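# Eject pipette tip into bin, rehang pipette

## Task

Remove the used tip from the pipette (it has a tip-ejector button next to the plunger) and get it into the waste bin. The tip may be released to drop only after at least half its length is lower than the bin's rim; a drop from above that height fails immediately. The bin must stay upright. The tip may contact nothing except the pipette and the bin; any other contact fails immediately. Afterwards, return the pipette to its rack, hanging by its finger rest, vertical and at its original hanging height. It must stay there without the robot holding it.

## Robot and tools

Robot: one six-joint arm (UR7e type) carrying a right-handed hand with 16 finger motors: index, middle and ring fingers with four hinges each, and a thumb with four. The arm may sit on a mounting block, which the clearance check treats as part of the arm. Cameras: cam_head_left, cam_head_right, cam_high, cam_low (504x504) and cam_wrist (616x616 fisheye).

Frames. Scene frame: origin on the table top under the arm base, +z up, +y to the left when facing along +x. Results report the hand point in this frame: end_effector_position in metres, end_effector_quat_wxyz, and velocities in m/s and rad/s. The hand point sits in front of the palm, at the spot where thumb tip and index/middle tips meet in a pinch. Its own axes: +z runs along the straightened fingers toward the tips; +x crosses the palm away from the thumb; +y points out of the palm face. The palm face is at y = -0.062 m. Straight-finger knuckles are at z = -0.017 m, and the fingertips reach 0.139 m past them; bending a finger moves its tip toward +y. Only the rubber fingertip caps grip well. A rigid mast on the palm side of the wrist spans x +0.05 to +0.10, z -0.16 to -0.11, and out to y = +0.06 m. It can collide with things.

The row. Both execute_actions and move use a row of 24 numbers, each between -1 and 1, for the single arm.
- Items 1-6 (dx, dy, dz, rx, ry, rz) are an offset, not a pose. They are expressed in the hand point's own axes. They are measured from the hand point pose in the most recent result that showed it. Before such a result exists, and for later calls inside the same reply, they are measured from where the robot is when the action begins. A value of 1.0 equals 0.6 m or 180 degrees. rx, ry and rz together form one rotation vector. Every row in an action uses the same reference, so offsets do not add up from row to row. An all-zero offset does not mean "hold still": it pulls the hand back to the reference pose.
- Items 7-22 are absolute goal angles for the hinges, in this order: index_mcp, index_abd, index_pip, index_dip, middle_mcp, middle_abd, middle_pip, middle_dip, ring_mcp, ring_abd, ring_pip, ring_dip, thumb_cmc, thumb_axl, thumb_mcp, thumb_ipl. Each maps linearly between its two stops.
- Finger straight values: _mcp +0.75 (lower values curl toward the palm); _abd 0.00 (lower values swing the finger away from the thumb); _pip +0.58; _dip +0.70 (lower values bend).
- Thumb: thumb_cmc is flat beside the palm at +0.71, and lower values bring it round in front of the palm. thumb_axl +0.68 is straight; it rolls the thumb about its length. thumb_mcp +0.23 and thumb_ipl +0.17 are straight; lower values bend the thumb. With the roll straight it bends toward +z; at thumb_axl -0.40 it bends the same way that thumb_cmc swings.
- Item 23, current_limit, sets the motor current cap: -1 means 0 mA and +1 means 550 mA, with a floor of 11 mA. Low caps also slow the fingers and may leave them too weak to lift.
- Item 24, speed, sets the set-point rate to (speed+1)/2 of 5.9 rad/s.
- These start at +0.4 and -0.6 and keep whatever value was last sent.

Tools.
- execute_actions {"actions": [...], "pictures": bool}. The list holds at most one item. An empty list just reports the current state. {"rows": [[24 numbers], ...], "steps": n} runs up to 15 control steps of 1/30 s each; the default is 15. It uses one row per step and repeats the last row if rows run out. {"steps": n} with no rows is a wait of up to 300 steps, counted from the previous result, so thinking time is included in it.
- move {"target": row, "speed": m/s 0.002-0.5 (default 0.25; turning up to twice that in rad/s), "stop_force": N 9-40}. It drives the hand point in a straight line toward the offset target over 0.5-10 s. The hand values in the row are sent at the start. The move ignores obstacles. With stop_force set, the path halts once the wrist sensor feels that much extra resistance along the direction of travel; the hand then backs off two steps and holds. This works reliably only for slow moves that do not rotate, and it is unavailable in the first 0.2 s. Leave stop_force out when pulling away from something you are pressing on.
- wait {"seconds": 0-10} lets the scene run with no new command.
- zoom_image {"camera": name, "region": [x0, y0, x1, y1]} enlarges part of the latest image, at most 504x504 pixels.
- read_manual {"section": "licences"} returns licence text only.
- finished_scene {"scene": n} ends and grades the scene. This cannot be undone.

Results. The state line gives the pose and velocities. Wrist force and Wrist torque are given in hand point axes; a reading saturates near 50 N, has a few newtons of offset and noise, and a press shows as force directed back into the arm. hand_goal shows the goals sent; repeating them keeps a grip. hand_measured shows the actual hinge positions; repeating those loosens a grip. hand_current_ma is positive when pushing toward -1. hand_state is one of moving, goal, blocked or overload. HELD marks steps the clearance check withheld, and "pose unreachable" means the check altered a command. "Hand target" is the pose the controller is currently heading for. A move adds a line: done, off_target, moving, held, fault or contact, plus the limits involved (paced = clipped; held = some steps blocked) and the remaining distance.

Motion facts. Each step, the commanded pose is clipped to within 100 mm and 16 degrees of the current pose, and arm motion trails commands by about 0.17 s. After big moves, check where the hand actually ended up and send the remainder. The scene keeps running while you think.

Avoid the following.
- Forces of 150 N on the arm or hand, or joint torque at its load limit (wrist joints 25.2 N m). Either one freezes the arm for 10 s and drops the rest of the reply.
- Pressing even slightly past a firm contact, because the arm is stiff.
- Any finger motor at 495 mA or more for 5 s, which shuts it off for 10 s.
- Long heavy holds, which overheat the arm motors; MOTOR HOT warns at 70 °C.
- Releasing the tip while more than half of it is above the rim.
- Letting the tip touch the hand, the table or the rack.
- Tipping the bin, or pushing anything off the table.
- Finishing while the pipette is still supported by the hand.

Each tool is called after "Request:" as a command line: name --argument value for each argument, lists and objects as JSON in quotes; but a table of rows of numbers goes row by row, as --pt "numbers of a row", without its own name.

## Session

Request:
execute_actions --actions '[]'

Scene clock: 0.00 s of 9600.00 s.
end_effector_position=(+0.7261, -0.2135, +0.3192) hand_goal=(+0.754, +0.000, +0.576, +0.696, +0.754, +0.000, +0.576, +0.696, +0.754, +0.000, +0.576, +0.696, +0.714, +0.678, +0.226, +0.168) hand_measured=(+0.754, +0.000, +0.576, +0.696, +0.754, +0.000, +0.576, +0.696, +0.754, +0.000, +0.576, +0.696, +0.714, +0.678, +0.226, +0.168) hand_current_ma=(+0, +0, +0, +0, +0, +0, +0, +0, +0, +0, +0, +0, +0, +0, +0, +0) hand_state=(goal, goal, goal, goal, goal, goal, goal, goal, goal, goal, goal, goal, goal, goal, goal, goal) hand_current_limit=0.40 hand_speed=-0.60 end_effector_quat_wxyz=(+0.044, +0.179, +0.974, +0.132) end_effector_velocity=(-0.000, -0.000, +0.000) end_effector_angular_velocity=(+0.001, +0.001, -0.000)
Joint positions: [-0.661 -1.001  1.188 -1.712 -1.285 -1.887]
Joint velocities: [-0.    -0.001  0.001  0.001  0.    -0.   ]
Wrist force (N, on the end effector, along its own x y z axes, offset not removed): no reading
Wrist torque (N m, same axes, about the end effector's origin, offset not removed): no reading
Hand target: +0.726, -0.214, +0.319; +0.044, +0.179, +0.974, +0.132

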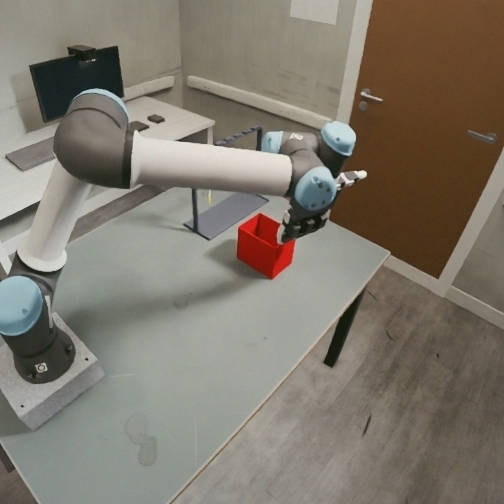

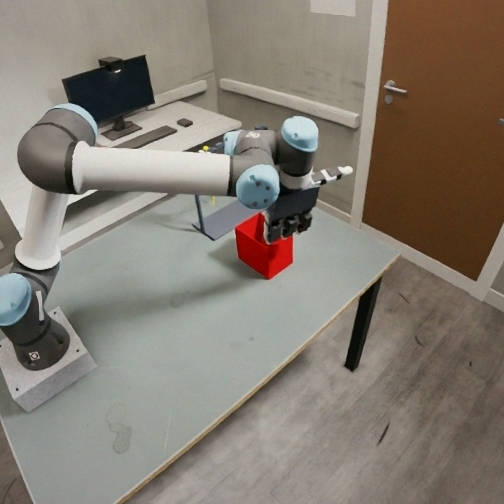

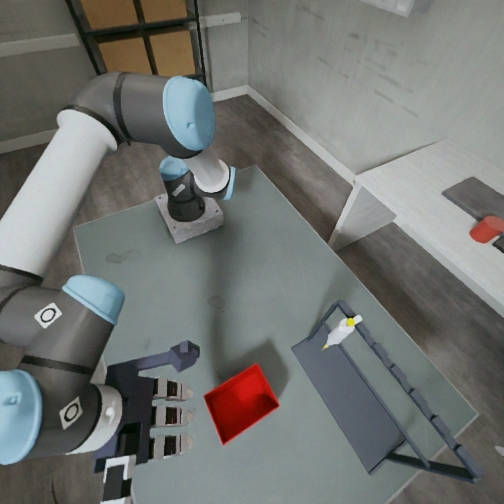

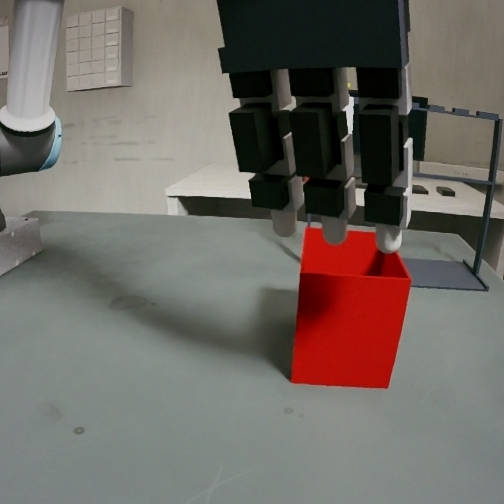

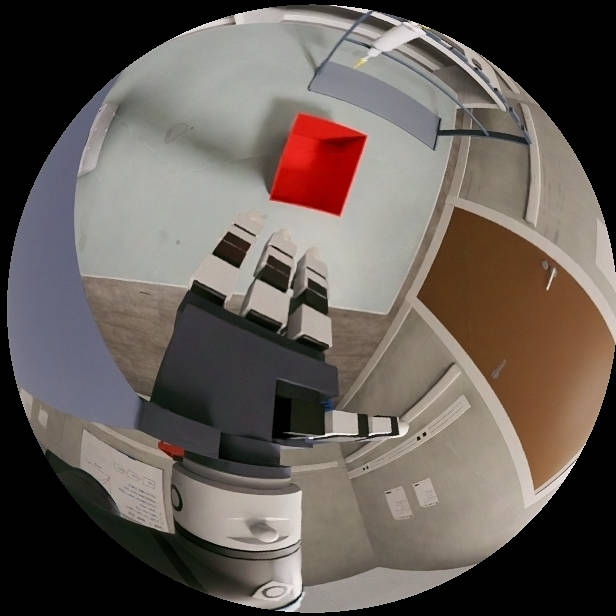

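Request:
zoom_image --camera "cam_high" --region '[280, 280, 420, 400]'

Region (280, 280, 420, 400) of cam_high's 504x504 image, scaled by 3.600, with more detail than that image has; it fills the top 432 rows of this view, and the rest is white.

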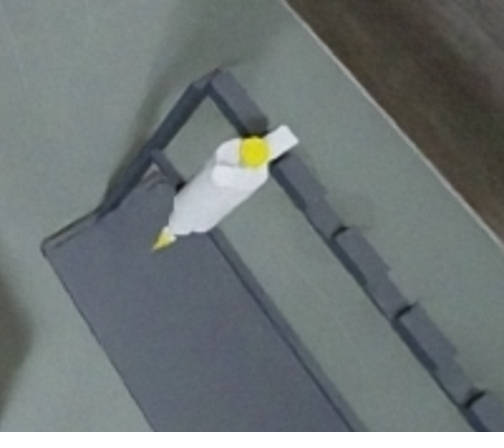

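Request:
move --target '[0.58,-0.21,-0.08,0,0,0,0.754,0,0.576,0.696,0.754,0,0.576,0.696,0.754,0,0.576,0.696,0.714,0.678,0.226,0.168,0.4,-0.6]'

Request:
zoom_image --camera "cam_low" --region '[270, 60, 504, 300]'

Request:
zoom_image --camera "cam_head_left" --region '[170, 110, 310, 290]'

Scene clock: 10.67 s of 9600.00 s.
end_effector_position=(+0.3528, -0.2130, +0.3180) hand_goal=(+0.754, +0.000, +0.576, +0.696, +0.754, +0.000, +0.576, +0.696, +0.754, +0.000, +0.576, +0.696, +0.714, +0.678, +0.226, +0.168) hand_measured=(+0.754, +0.000, +0.576, +0.696, +0.754, +0.000, +0.576, +0.696, +0.754, +0.000, +0.576, +0.696, +0.716, +0.678, +0.222, +0.168) hand_current_ma=(-1, +0, +4, +0, -1, +0, +4, +0, -1, +0, +4, +0, +6, -5, -24, -2) hand_state=(goal, goal, goal, goal, goal, goal, goal, goal, goal, goal, goal, goal, goal, goal, goal, goal) hand_current_limit=0.40 hand_speed=-0.60 end_effector_quat_wxyz=(+0.043, +0.179, +0.974, +0.132) end_effector_velocity=(-0.003, +0.000, +0.000) end_effector_angular_velocity=(+0.002, -0.000, +0.001)
Joint positions: [-1.203 -1.704  2.033 -1.71  -1.352 -2.443]
Joint velocities: [-0.006 -0.004  0.003  0.004 -0.001 -0.007]
Wrist force (N, on the end effector, along its own x y z axes, offset not removed): [1.0 -2.4 -2.4]
Wrist torque (N m, same axes, about the end effector's origin, offset not removed): [-0.12 -0.08 0.15]
Hand target: +0.353, -0.213, +0.318; +0.043, +0.179, +0.974, +0.132
Off the commanded pose: 0.001 m, 0 deg.
After step 90, 5.50 s passed at rest.
move: done
camera_calibration (this result's frames):
cam_wrist: T_world_to_cam=[[0.951473, 0.231582, 0.202654, -0.321813], [0.0775438, -0.817719, 0.57037, -0.427683], [0.297802, -0.526977, -0.795996, 0.167687], [0, 0, 0, 1]] pos_world=[0.289424, -0.186832, 0.442633]

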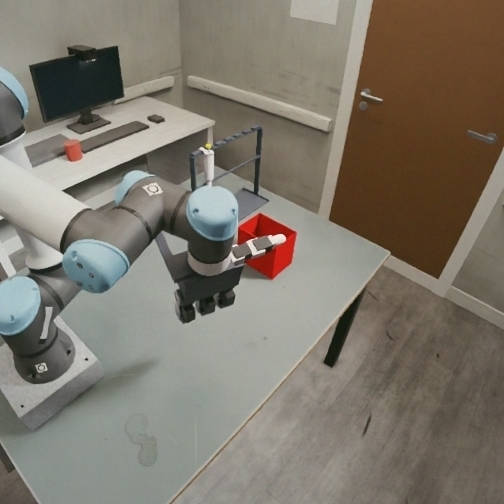

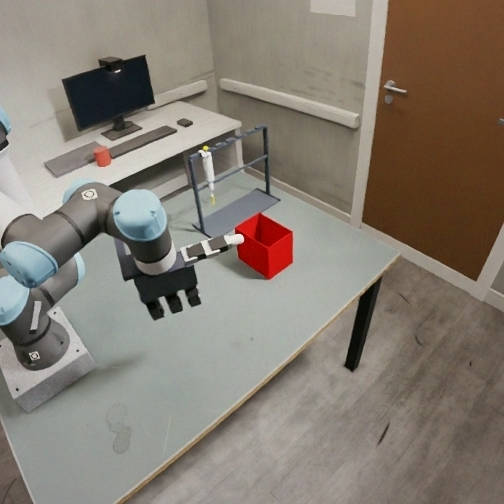

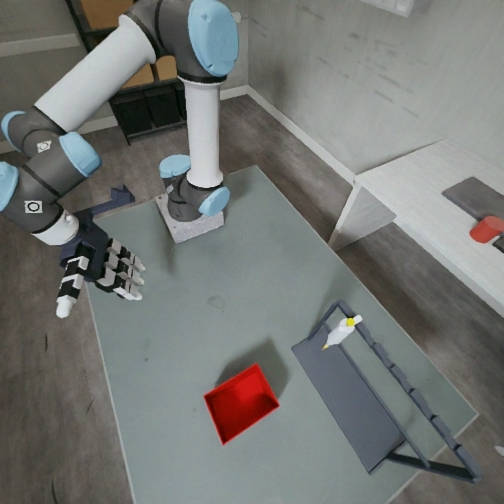

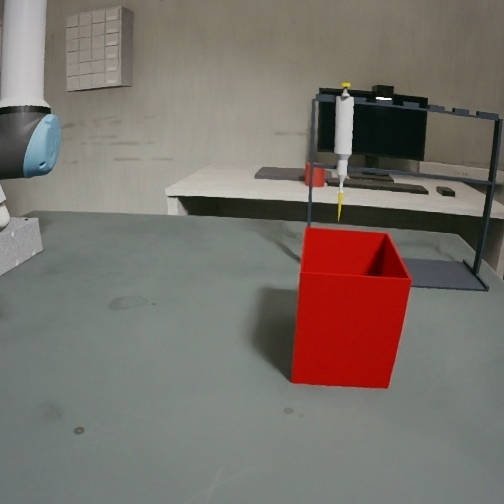

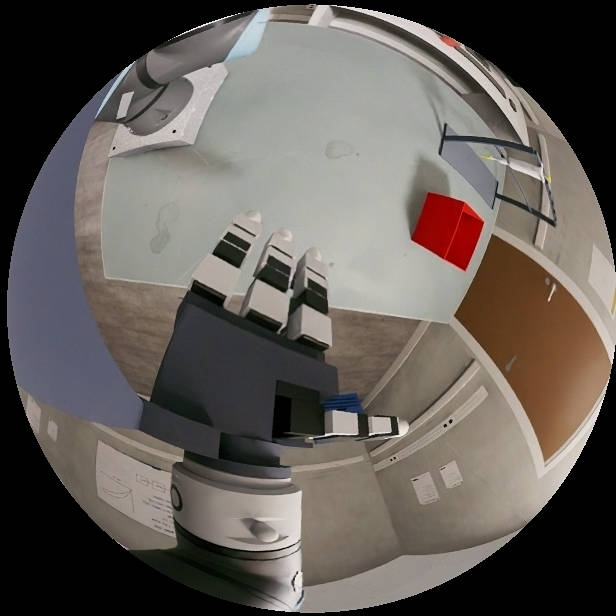

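Region (270, 60, 504, 300) of cam_low's 504x504 image, scaled by 2.100, with more detail than that image has; it fills the left 491 columns of this view, and the rest is white.

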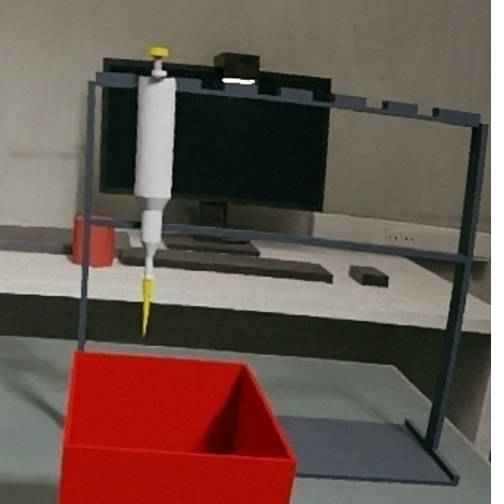

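Region (170, 110, 310, 290) of cam_head_left's 504x504 image, scaled by 2.800, with more detail than that image has.

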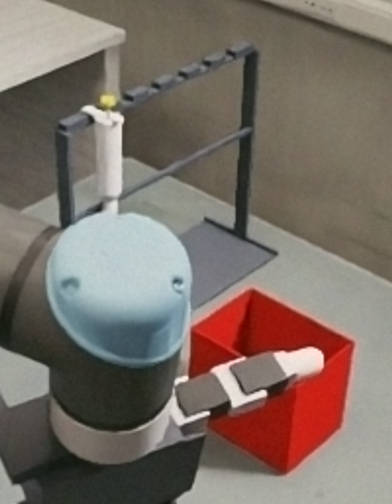

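Request:
move --target '[-0.195,0.493,0.283,-0.1775,-0.402,-0.292,0.754,0,0.576,0.696,0.754,0,0.576,0.696,1,0,1,0.9,0.714,0.678,0.4,0.168,0.4,-0.6]' --speed 0.15

Request:
zoom_image --camera "cam_low" --region '[200, 40, 440, 240]'

Request:
zoom_image --camera "cam_head_right" --region '[180, 135, 240, 195]'

Scene clock: 39.67 s of 9600.00 s.
end_effector_position=(+0.5849, +0.0526, +0.2400) hand_goal=(+0.754, +0.000, +0.576, +0.696, +0.754, +0.000, +0.576, +0.696, +1.000, +0.000, +1.000, +0.900, +0.714, +0.678, +0.400, +0.168) hand_measured=(+0.754, -0.002, +0.576, +0.696, +0.754, -0.002, +0.576, +0.696, +1.000, -0.002, +1.000, +0.898, +0.716, +0.678, +0.400, +0.168) hand_current_ma=(+4, -12, +4, +0, +4, -13, +4, +0, -1, -9, -2, -6, +10, -5, -4, -2) hand_state=(goal, goal, goal, goal, goal, goal, goal, goal, goal, goal, goal, goal, goal, goal, goal, goal) hand_current_limit=0.40 hand_speed=-0.60 end_effector_quat_wxyz=(+0.675, -0.212, +0.674, +0.211) end_effector_velocity=(+0.001, +0.000, +0.000) end_effector_angular_velocity=(+0.008, -0.014, -0.001)
Joint positions: [-0.602 -0.649  1.926 -4.452 -0.349 -1.541]
Joint velocities: [ 0.003  0.012 -0.019 -0.039 -0.005  0.042]
Wrist force (N, on the end effector, along its own x y z axes, offset not removed): [1.6 -0.5 -1.2]
Wrist torque (N m, same axes, about the end effector's origin, offset not removed): [0.00 -0.22 0.19]
Hand target: +0.585, +0.053, +0.240; +0.676, -0.212, +0.674, +0.211
Off the commanded pose: 0.001 m, 0 deg.
After step 90, 19.93 s passed at rest.
move: done
camera_calibration (this result's frames):
cam_wrist: T_world_to_cam=[[-0.346937, 0.472364, 0.810251, 0.0125696], [-0.287072, -0.875929, 0.387734, 0.076125], [0.892874, -0.0980809, 0.439495, -0.490712], [0, 0, 0, 1]] pos_world=[0.464359, 0.0126131, 0.175965]

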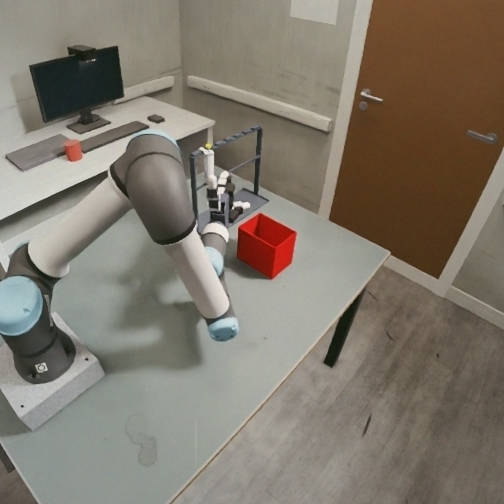

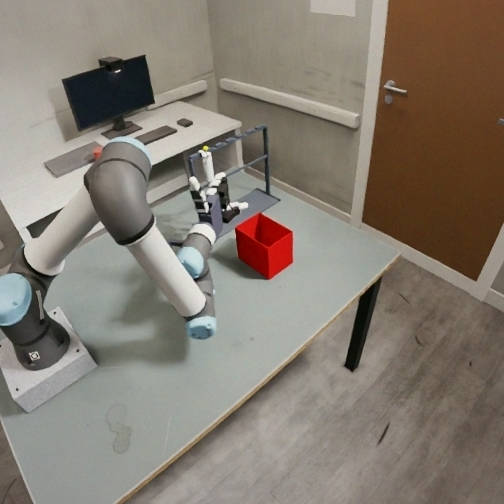

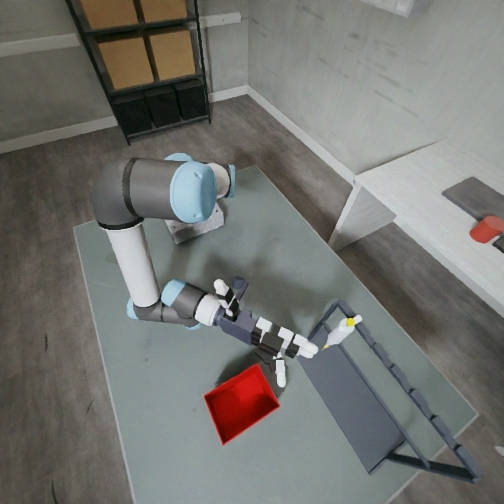

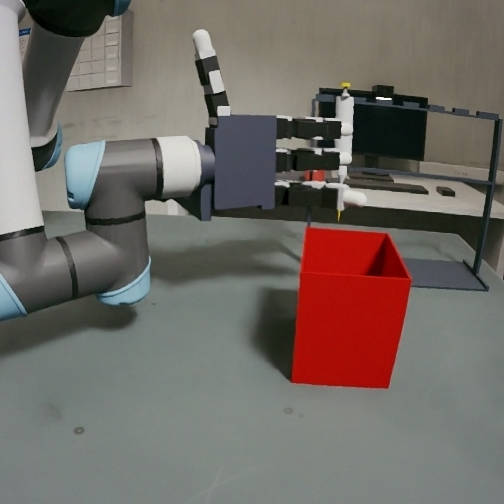

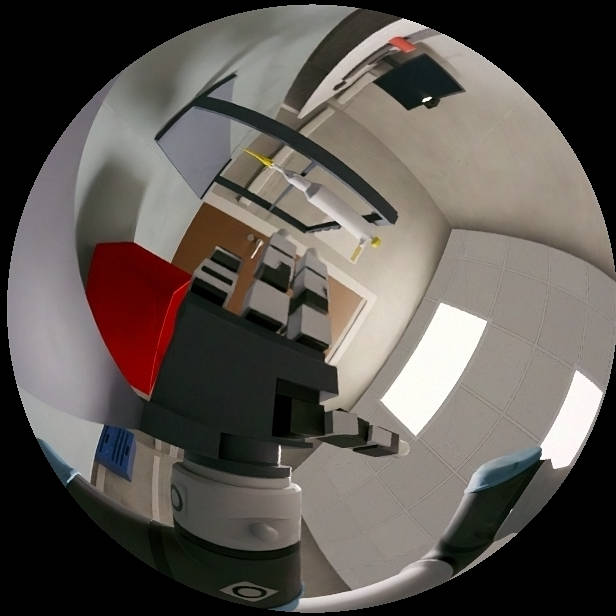

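Region (200, 40, 440, 240) of cam_low's 504x504 image, scaled by 2.100, with more detail than that image has.

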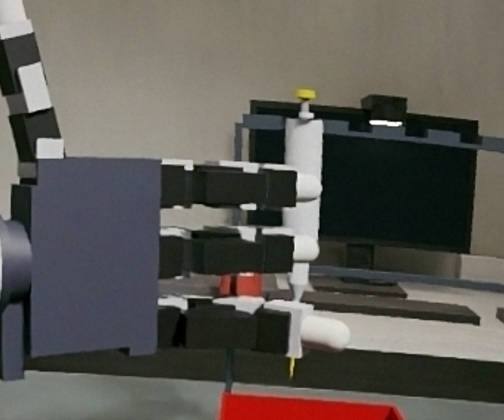

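Region (180, 135, 240, 195) of cam_head_right's 504x504 image, scaled by 8.400, with more detail than that image has.

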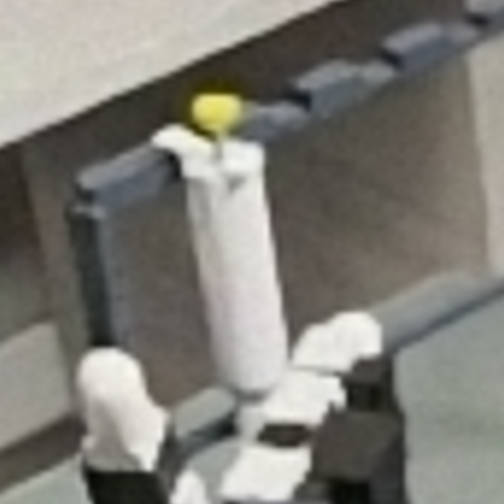

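Request:
move --target '[-0.008,0,0.2,0,0,0,0.754,0,0.576,0.696,0.754,0,0.576,0.696,1,0,1,0.9,0.714,0.678,0.4,0.168,0.4,-0.6]' --speed 0.06

Request:
zoom_image --camera "cam_wrist" --region '[180, 80, 480, 380]'

Request:
zoom_image --camera "cam_high" --region '[230, 260, 410, 410]'

Scene clock: 45.67 s of 9600.00 s.
end_effector_position=(+0.6830, +0.1213, +0.2450) hand_goal=(+0.754, +0.000, +0.576, +0.696, +0.754, +0.000, +0.576, +0.696, +1.000, +0.000, +1.000, +0.900, +0.714, +0.678, +0.400, +0.168) hand_measured=(+0.754, -0.002, +0.576, +0.696, +0.754, -0.002, +0.576, +0.696, +1.000, -0.002, +1.000, +0.898, +0.716, +0.678, +0.400, +0.168) hand_current_ma=(+4, -12, +4, +0, +4, -13, +4, +0, -1, -9, -2, -6, +10, -5, -3, -2) hand_state=(goal, goal, goal, goal, goal, goal, goal, goal, goal, goal, goal, goal, goal, goal, goal, goal) hand_current_limit=0.40 hand_speed=-0.60 end_effector_quat_wxyz=(+0.675, -0.212, +0.674, +0.211) end_effector_velocity=(+0.002, +0.002, -0.000) end_effector_angular_velocity=(+0.001, +0.001, +0.001)
Joint positions: [-0.382 -0.589  1.682 -4.257 -0.569 -1.553]
Joint velocities: [ 0.004  0.002 -0.005  0.004 -0.003  0.   ]
Wrist force (N, on the end effector, along its own x y z axes, offset not removed): [-2.0 1.0 1.1]
Wrist torque (N m, same axes, about the end effector's origin, offset not removed): [-0.07 0.19 -0.16]
Hand target: +0.683, +0.121, +0.245; +0.675, -0.212, +0.674, +0.211
Off the commanded pose: 0.000 m, 0 deg.
After step 90, 0.57 s passed at rest.
move: done
camera_calibration (this result's frames):
cam_wrist: T_world_to_cam=[[-0.347065, 0.472101, 0.81035, 0.0102517], [-0.287151, -0.876053, 0.387395, 0.162708], [0.892799, -0.0982415, 0.439612, -0.573737], [0, 0, 0, 1]] pos_world=[0.562511, 0.0813362, 0.180882]

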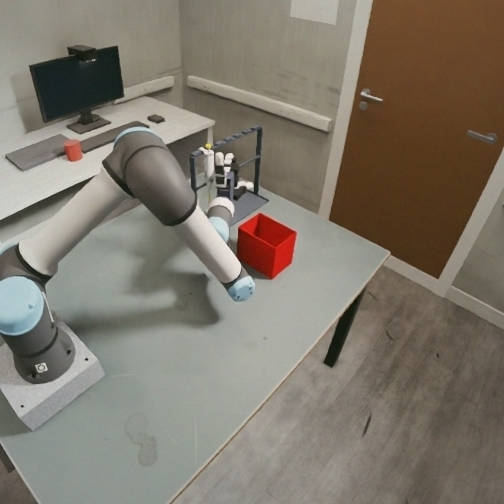

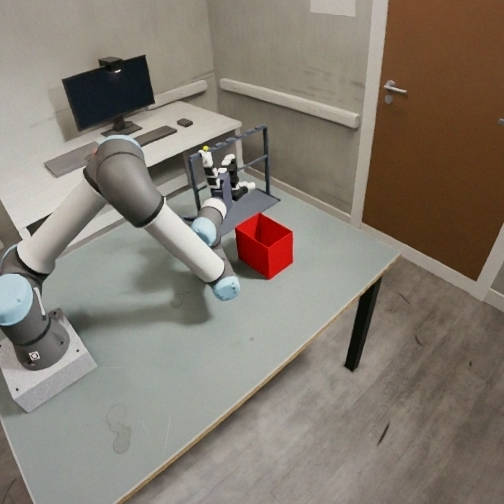

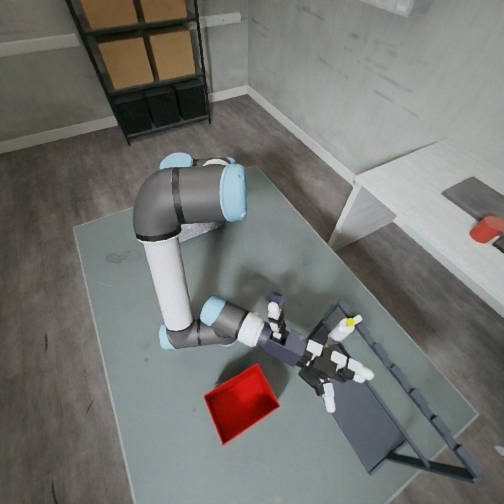

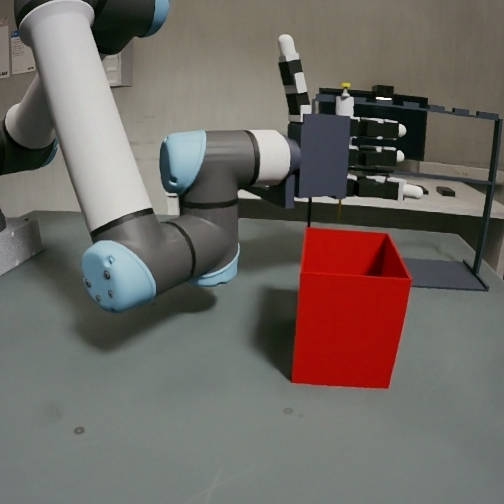

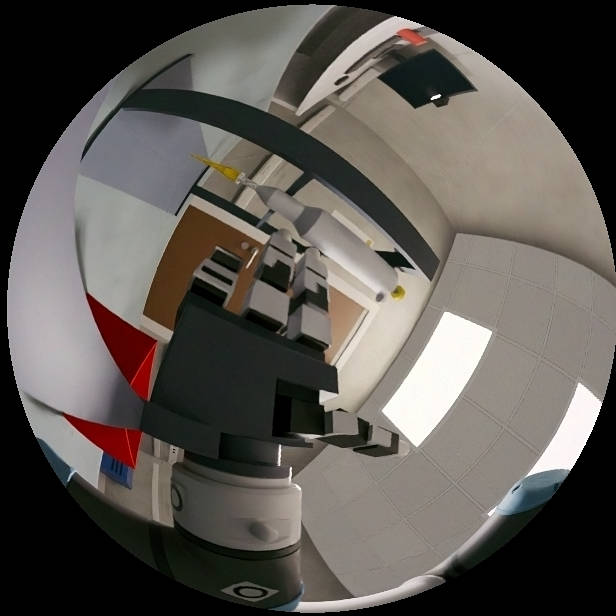

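Region (180, 80, 480, 380) of cam_wrist's 616x616 image, scaled by 1.680, with more detail than that image has.

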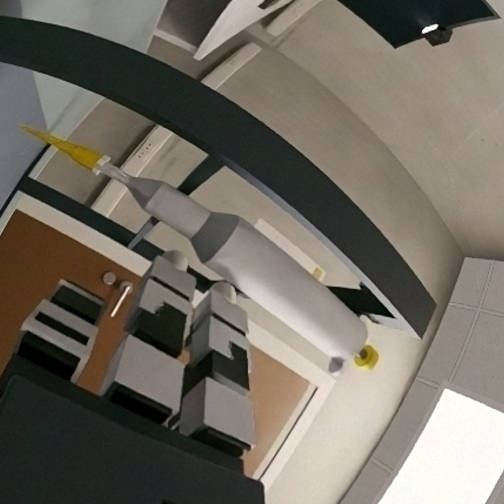

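Region (230, 260, 410, 410) of cam_high's 504x504 image, scaled by 2.800, with more detail than that image has.

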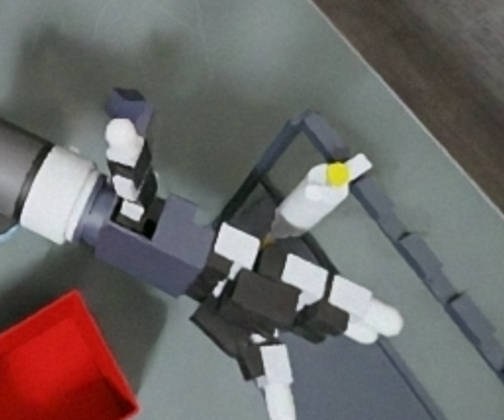

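Request:
move --target '[0,0.012,0.122,0.072,0,0,0.65,0,0.576,0.696,0.65,0,0.576,0.696,1,0,0.8,0.7,0.714,0.678,0.4,0.168,0.4,-0.6]' --speed 0.04

Request:
zoom_image --camera "cam_high" --region '[260, 260, 440, 410]'

Request:
zoom_image --camera "cam_low" --region '[260, 30, 500, 240]'

Scene clock: 55.57 s of 9600.00 s.
end_effector_position=(+0.7387, +0.1689, +0.2451) hand_goal=(+0.650, +0.000, +0.576, +0.696, +0.650, +0.000, +0.576, +0.696, +1.000, +0.000, +0.800, +0.700, +0.714, +0.678, +0.400, +0.168) hand_measured=(+0.652, -0.002, +0.576, +0.696, +0.652, -0.002, +0.576, +0.696, +1.000, -0.002, +0.802, +0.702, +0.716, +0.678, +0.400, +0.168) hand_current_ma=(+13, -12, +4, +0, +13, -13, +4, +0, -1, -11, +14, +14, +10, -5, -3, -2) hand_state=(goal, goal, goal, goal, goal, goal, goal, goal, goal, goal, goal, goal, goal, goal, goal, goal) hand_current_limit=0.40 hand_speed=-0.60 end_effector_quat_wxyz=(+0.695, -0.135, +0.694, +0.134) end_effector_velocity=(+0.002, +0.001, +0.000) end_effector_angular_velocity=(-0.000, +0.000, -0.007)
Joint positions: [-0.225 -0.582  1.657 -4.232 -0.952 -1.561]
Joint velocities: [ 0.005  0.001 -0.002  0.002 -0.012 -0.   ]
Wrist force (N, on the end effector, along its own x y z axes, offset not removed): [-1.1 1.0 0.3]
Wrist torque (N m, same axes, about the end effector's origin, offset not removed): [-0.07 0.11 0.05]
Hand target: +0.739, +0.169, +0.245; +0.695, -0.135, +0.694, +0.134
Off the commanded pose: 0.000 m, 0 deg.
After step 90, 3.73 s passed at rest.
move: done
camera_calibration (this result's frames):
cam_wrist: T_world_to_cam=[[-0.232738, 0.53738, 0.81059, -0.0886093], [-0.475702, -0.789869, 0.387059, 0.345165], [0.848258, -0.295516, 0.439465, -0.552527], [0, 0, 0, 1]] pos_world=[0.612258, 0.156972, 0.181043]

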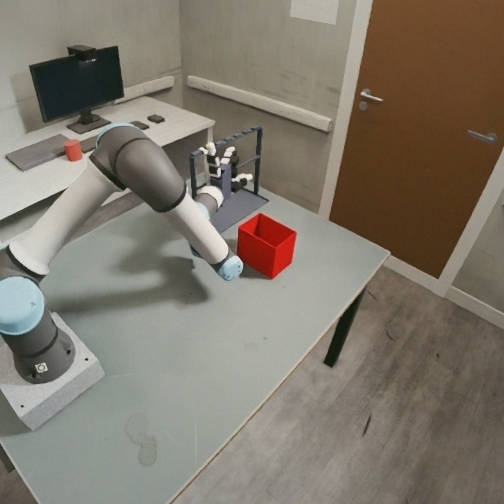

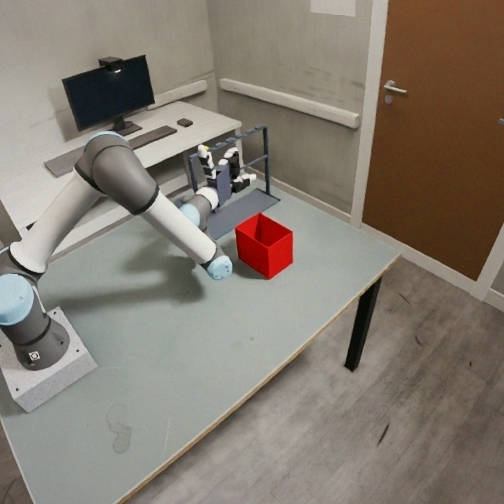

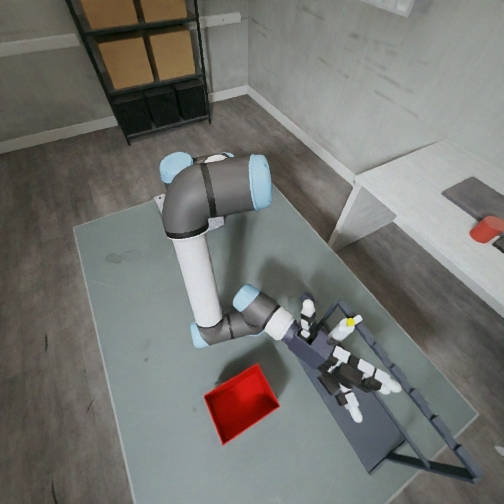

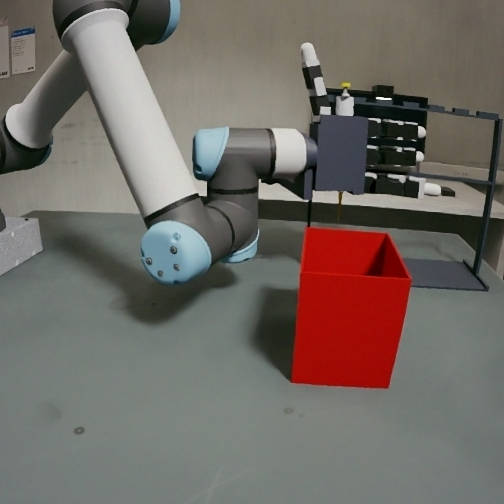

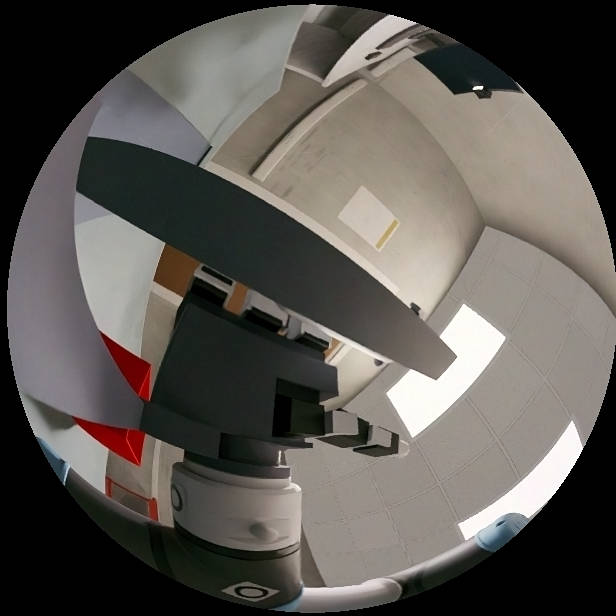

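Region (260, 260, 440, 410) of cam_high's 504x504 image, scaled by 2.800, with more detail than that image has.

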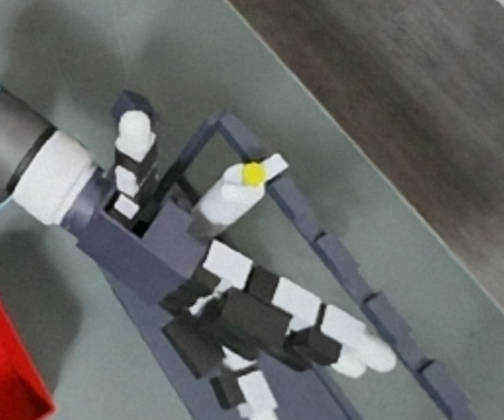

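Region (260, 30, 500, 240) of cam_low's 504x504 image, scaled by 2.100, with more detail than that image has; it fills the top 441 rows of this view, and the rest is white.

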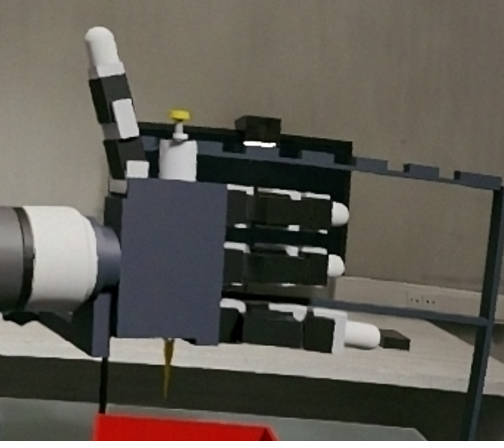

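Request:
move --target '[-0.008,0.023,0.033,0,0,0,0.2,0,0.3,0.5,0.2,0,0.3,0.5,1,0,0.8,0.7,0.714,0.678,0.4,0.168,0.4,-0.8]' --speed 0.015

Request:
zoom_image --camera "cam_high" --region '[280, 270, 420, 390]'

Scene clock: 60.80 s of 9600.00 s.
end_effector_position=(+0.7517, +0.1890, +0.2499) hand_goal=(+0.200, +0.000, +0.300, +0.500, +0.200, +0.000, +0.300, +0.500, +1.000, +0.000, +0.800, +0.700, +0.714, +0.678, +0.400, +0.168) hand_measured=(+0.202, -0.002, +0.302, +0.502, +0.202, -0.002, +0.302, +0.502, +1.000, -0.002, +0.802, +0.702, +0.716, +0.678, +0.400, +0.168) hand_current_ma=(+14, -12, +13, +14, +14, -13, +13, +14, -1, -11, +14, +14, +10, -5, -3, -2) hand_state=(goal, goal, goal, goal, goal, goal, goal, goal, goal, goal, goal, goal, goal, goal, goal, goal) hand_current_limit=0.40 hand_speed=-0.80 end_effector_quat_wxyz=(+0.695, -0.135, +0.694, +0.134) end_effector_velocity=(+0.001, +0.002, +0.000) end_effector_angular_velocity=(+0.000, +0.000, -0.000)
Joint positions: [-0.184 -0.576  1.615 -4.195 -0.992 -1.562]
Joint velocities: [ 0.004  0.001 -0.005  0.004 -0.004  0.   ]
Wrist force (N, on the end effector, along its own x y z axes, offset not removed): [1.5 -1.8 -0.8]
Wrist torque (N m, same axes, about the end effector's origin, offset not removed): [-0.26 -0.20 0.00]
Hand target: +0.752, +0.189, +0.250; +0.695, -0.135, +0.694, +0.134
Off the commanded pose: 0.000 m, 0 deg.
After step 90, 0.37 s passed at rest.
move: done
camera_calibration (this result's frames):
cam_wrist: T_world_to_cam=[[-0.232746, 0.537324, 0.810624, -0.100204], [-0.475713, -0.789893, 0.386996, 0.365338], [0.848249, -0.295552, 0.439457, -0.559748], [0, 0, 0, 1]] pos_world=[0.625279, 0.176985, 0.185829]

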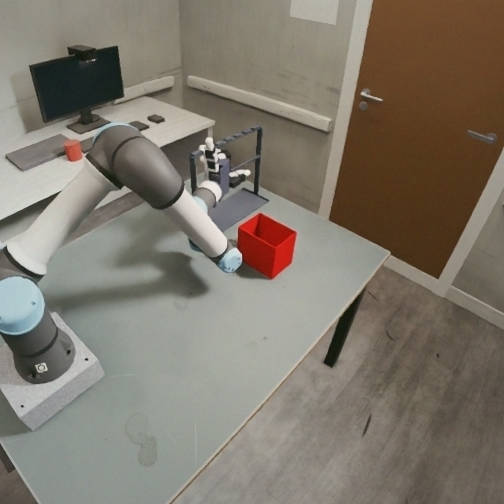

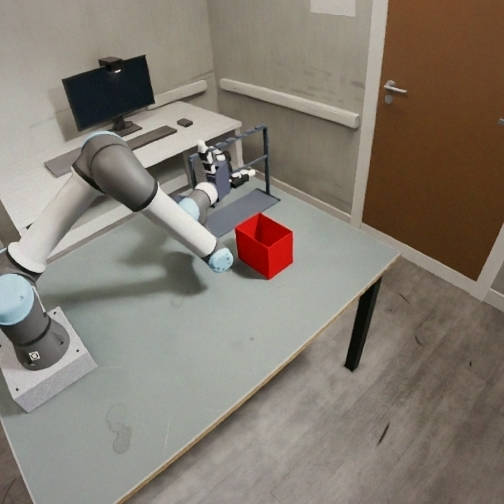

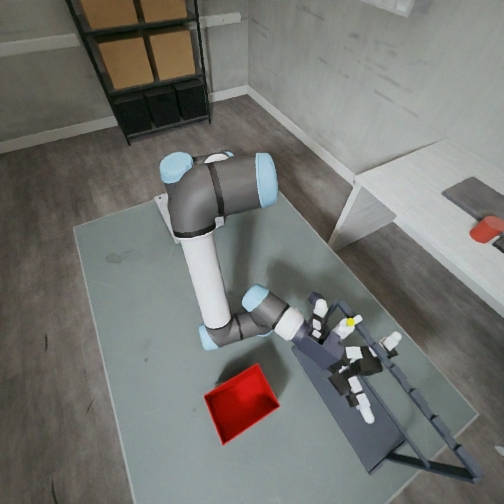

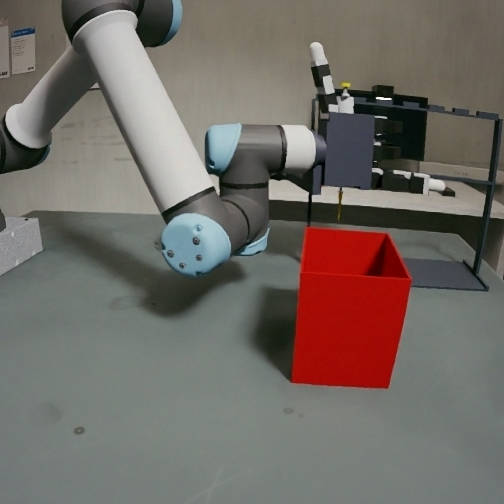

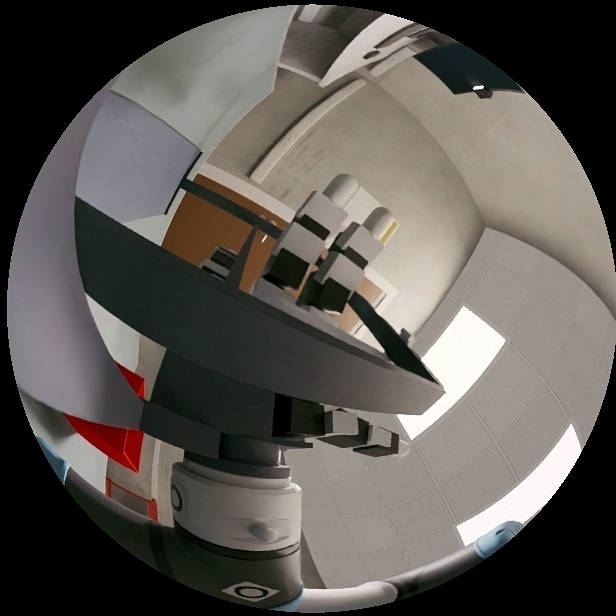

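Region (280, 270, 420, 390) of cam_high's 504x504 image, scaled by 3.600, with more detail than that image has; it fills the top 432 rows of this view, and the rest is white.

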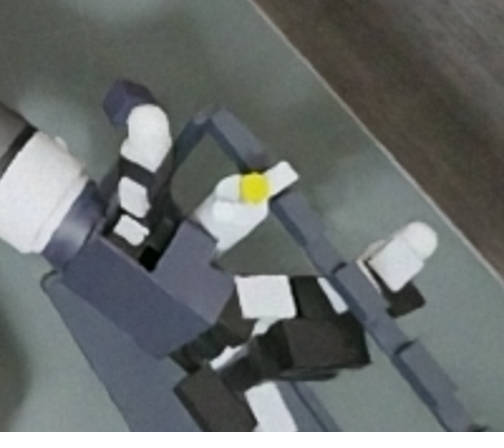

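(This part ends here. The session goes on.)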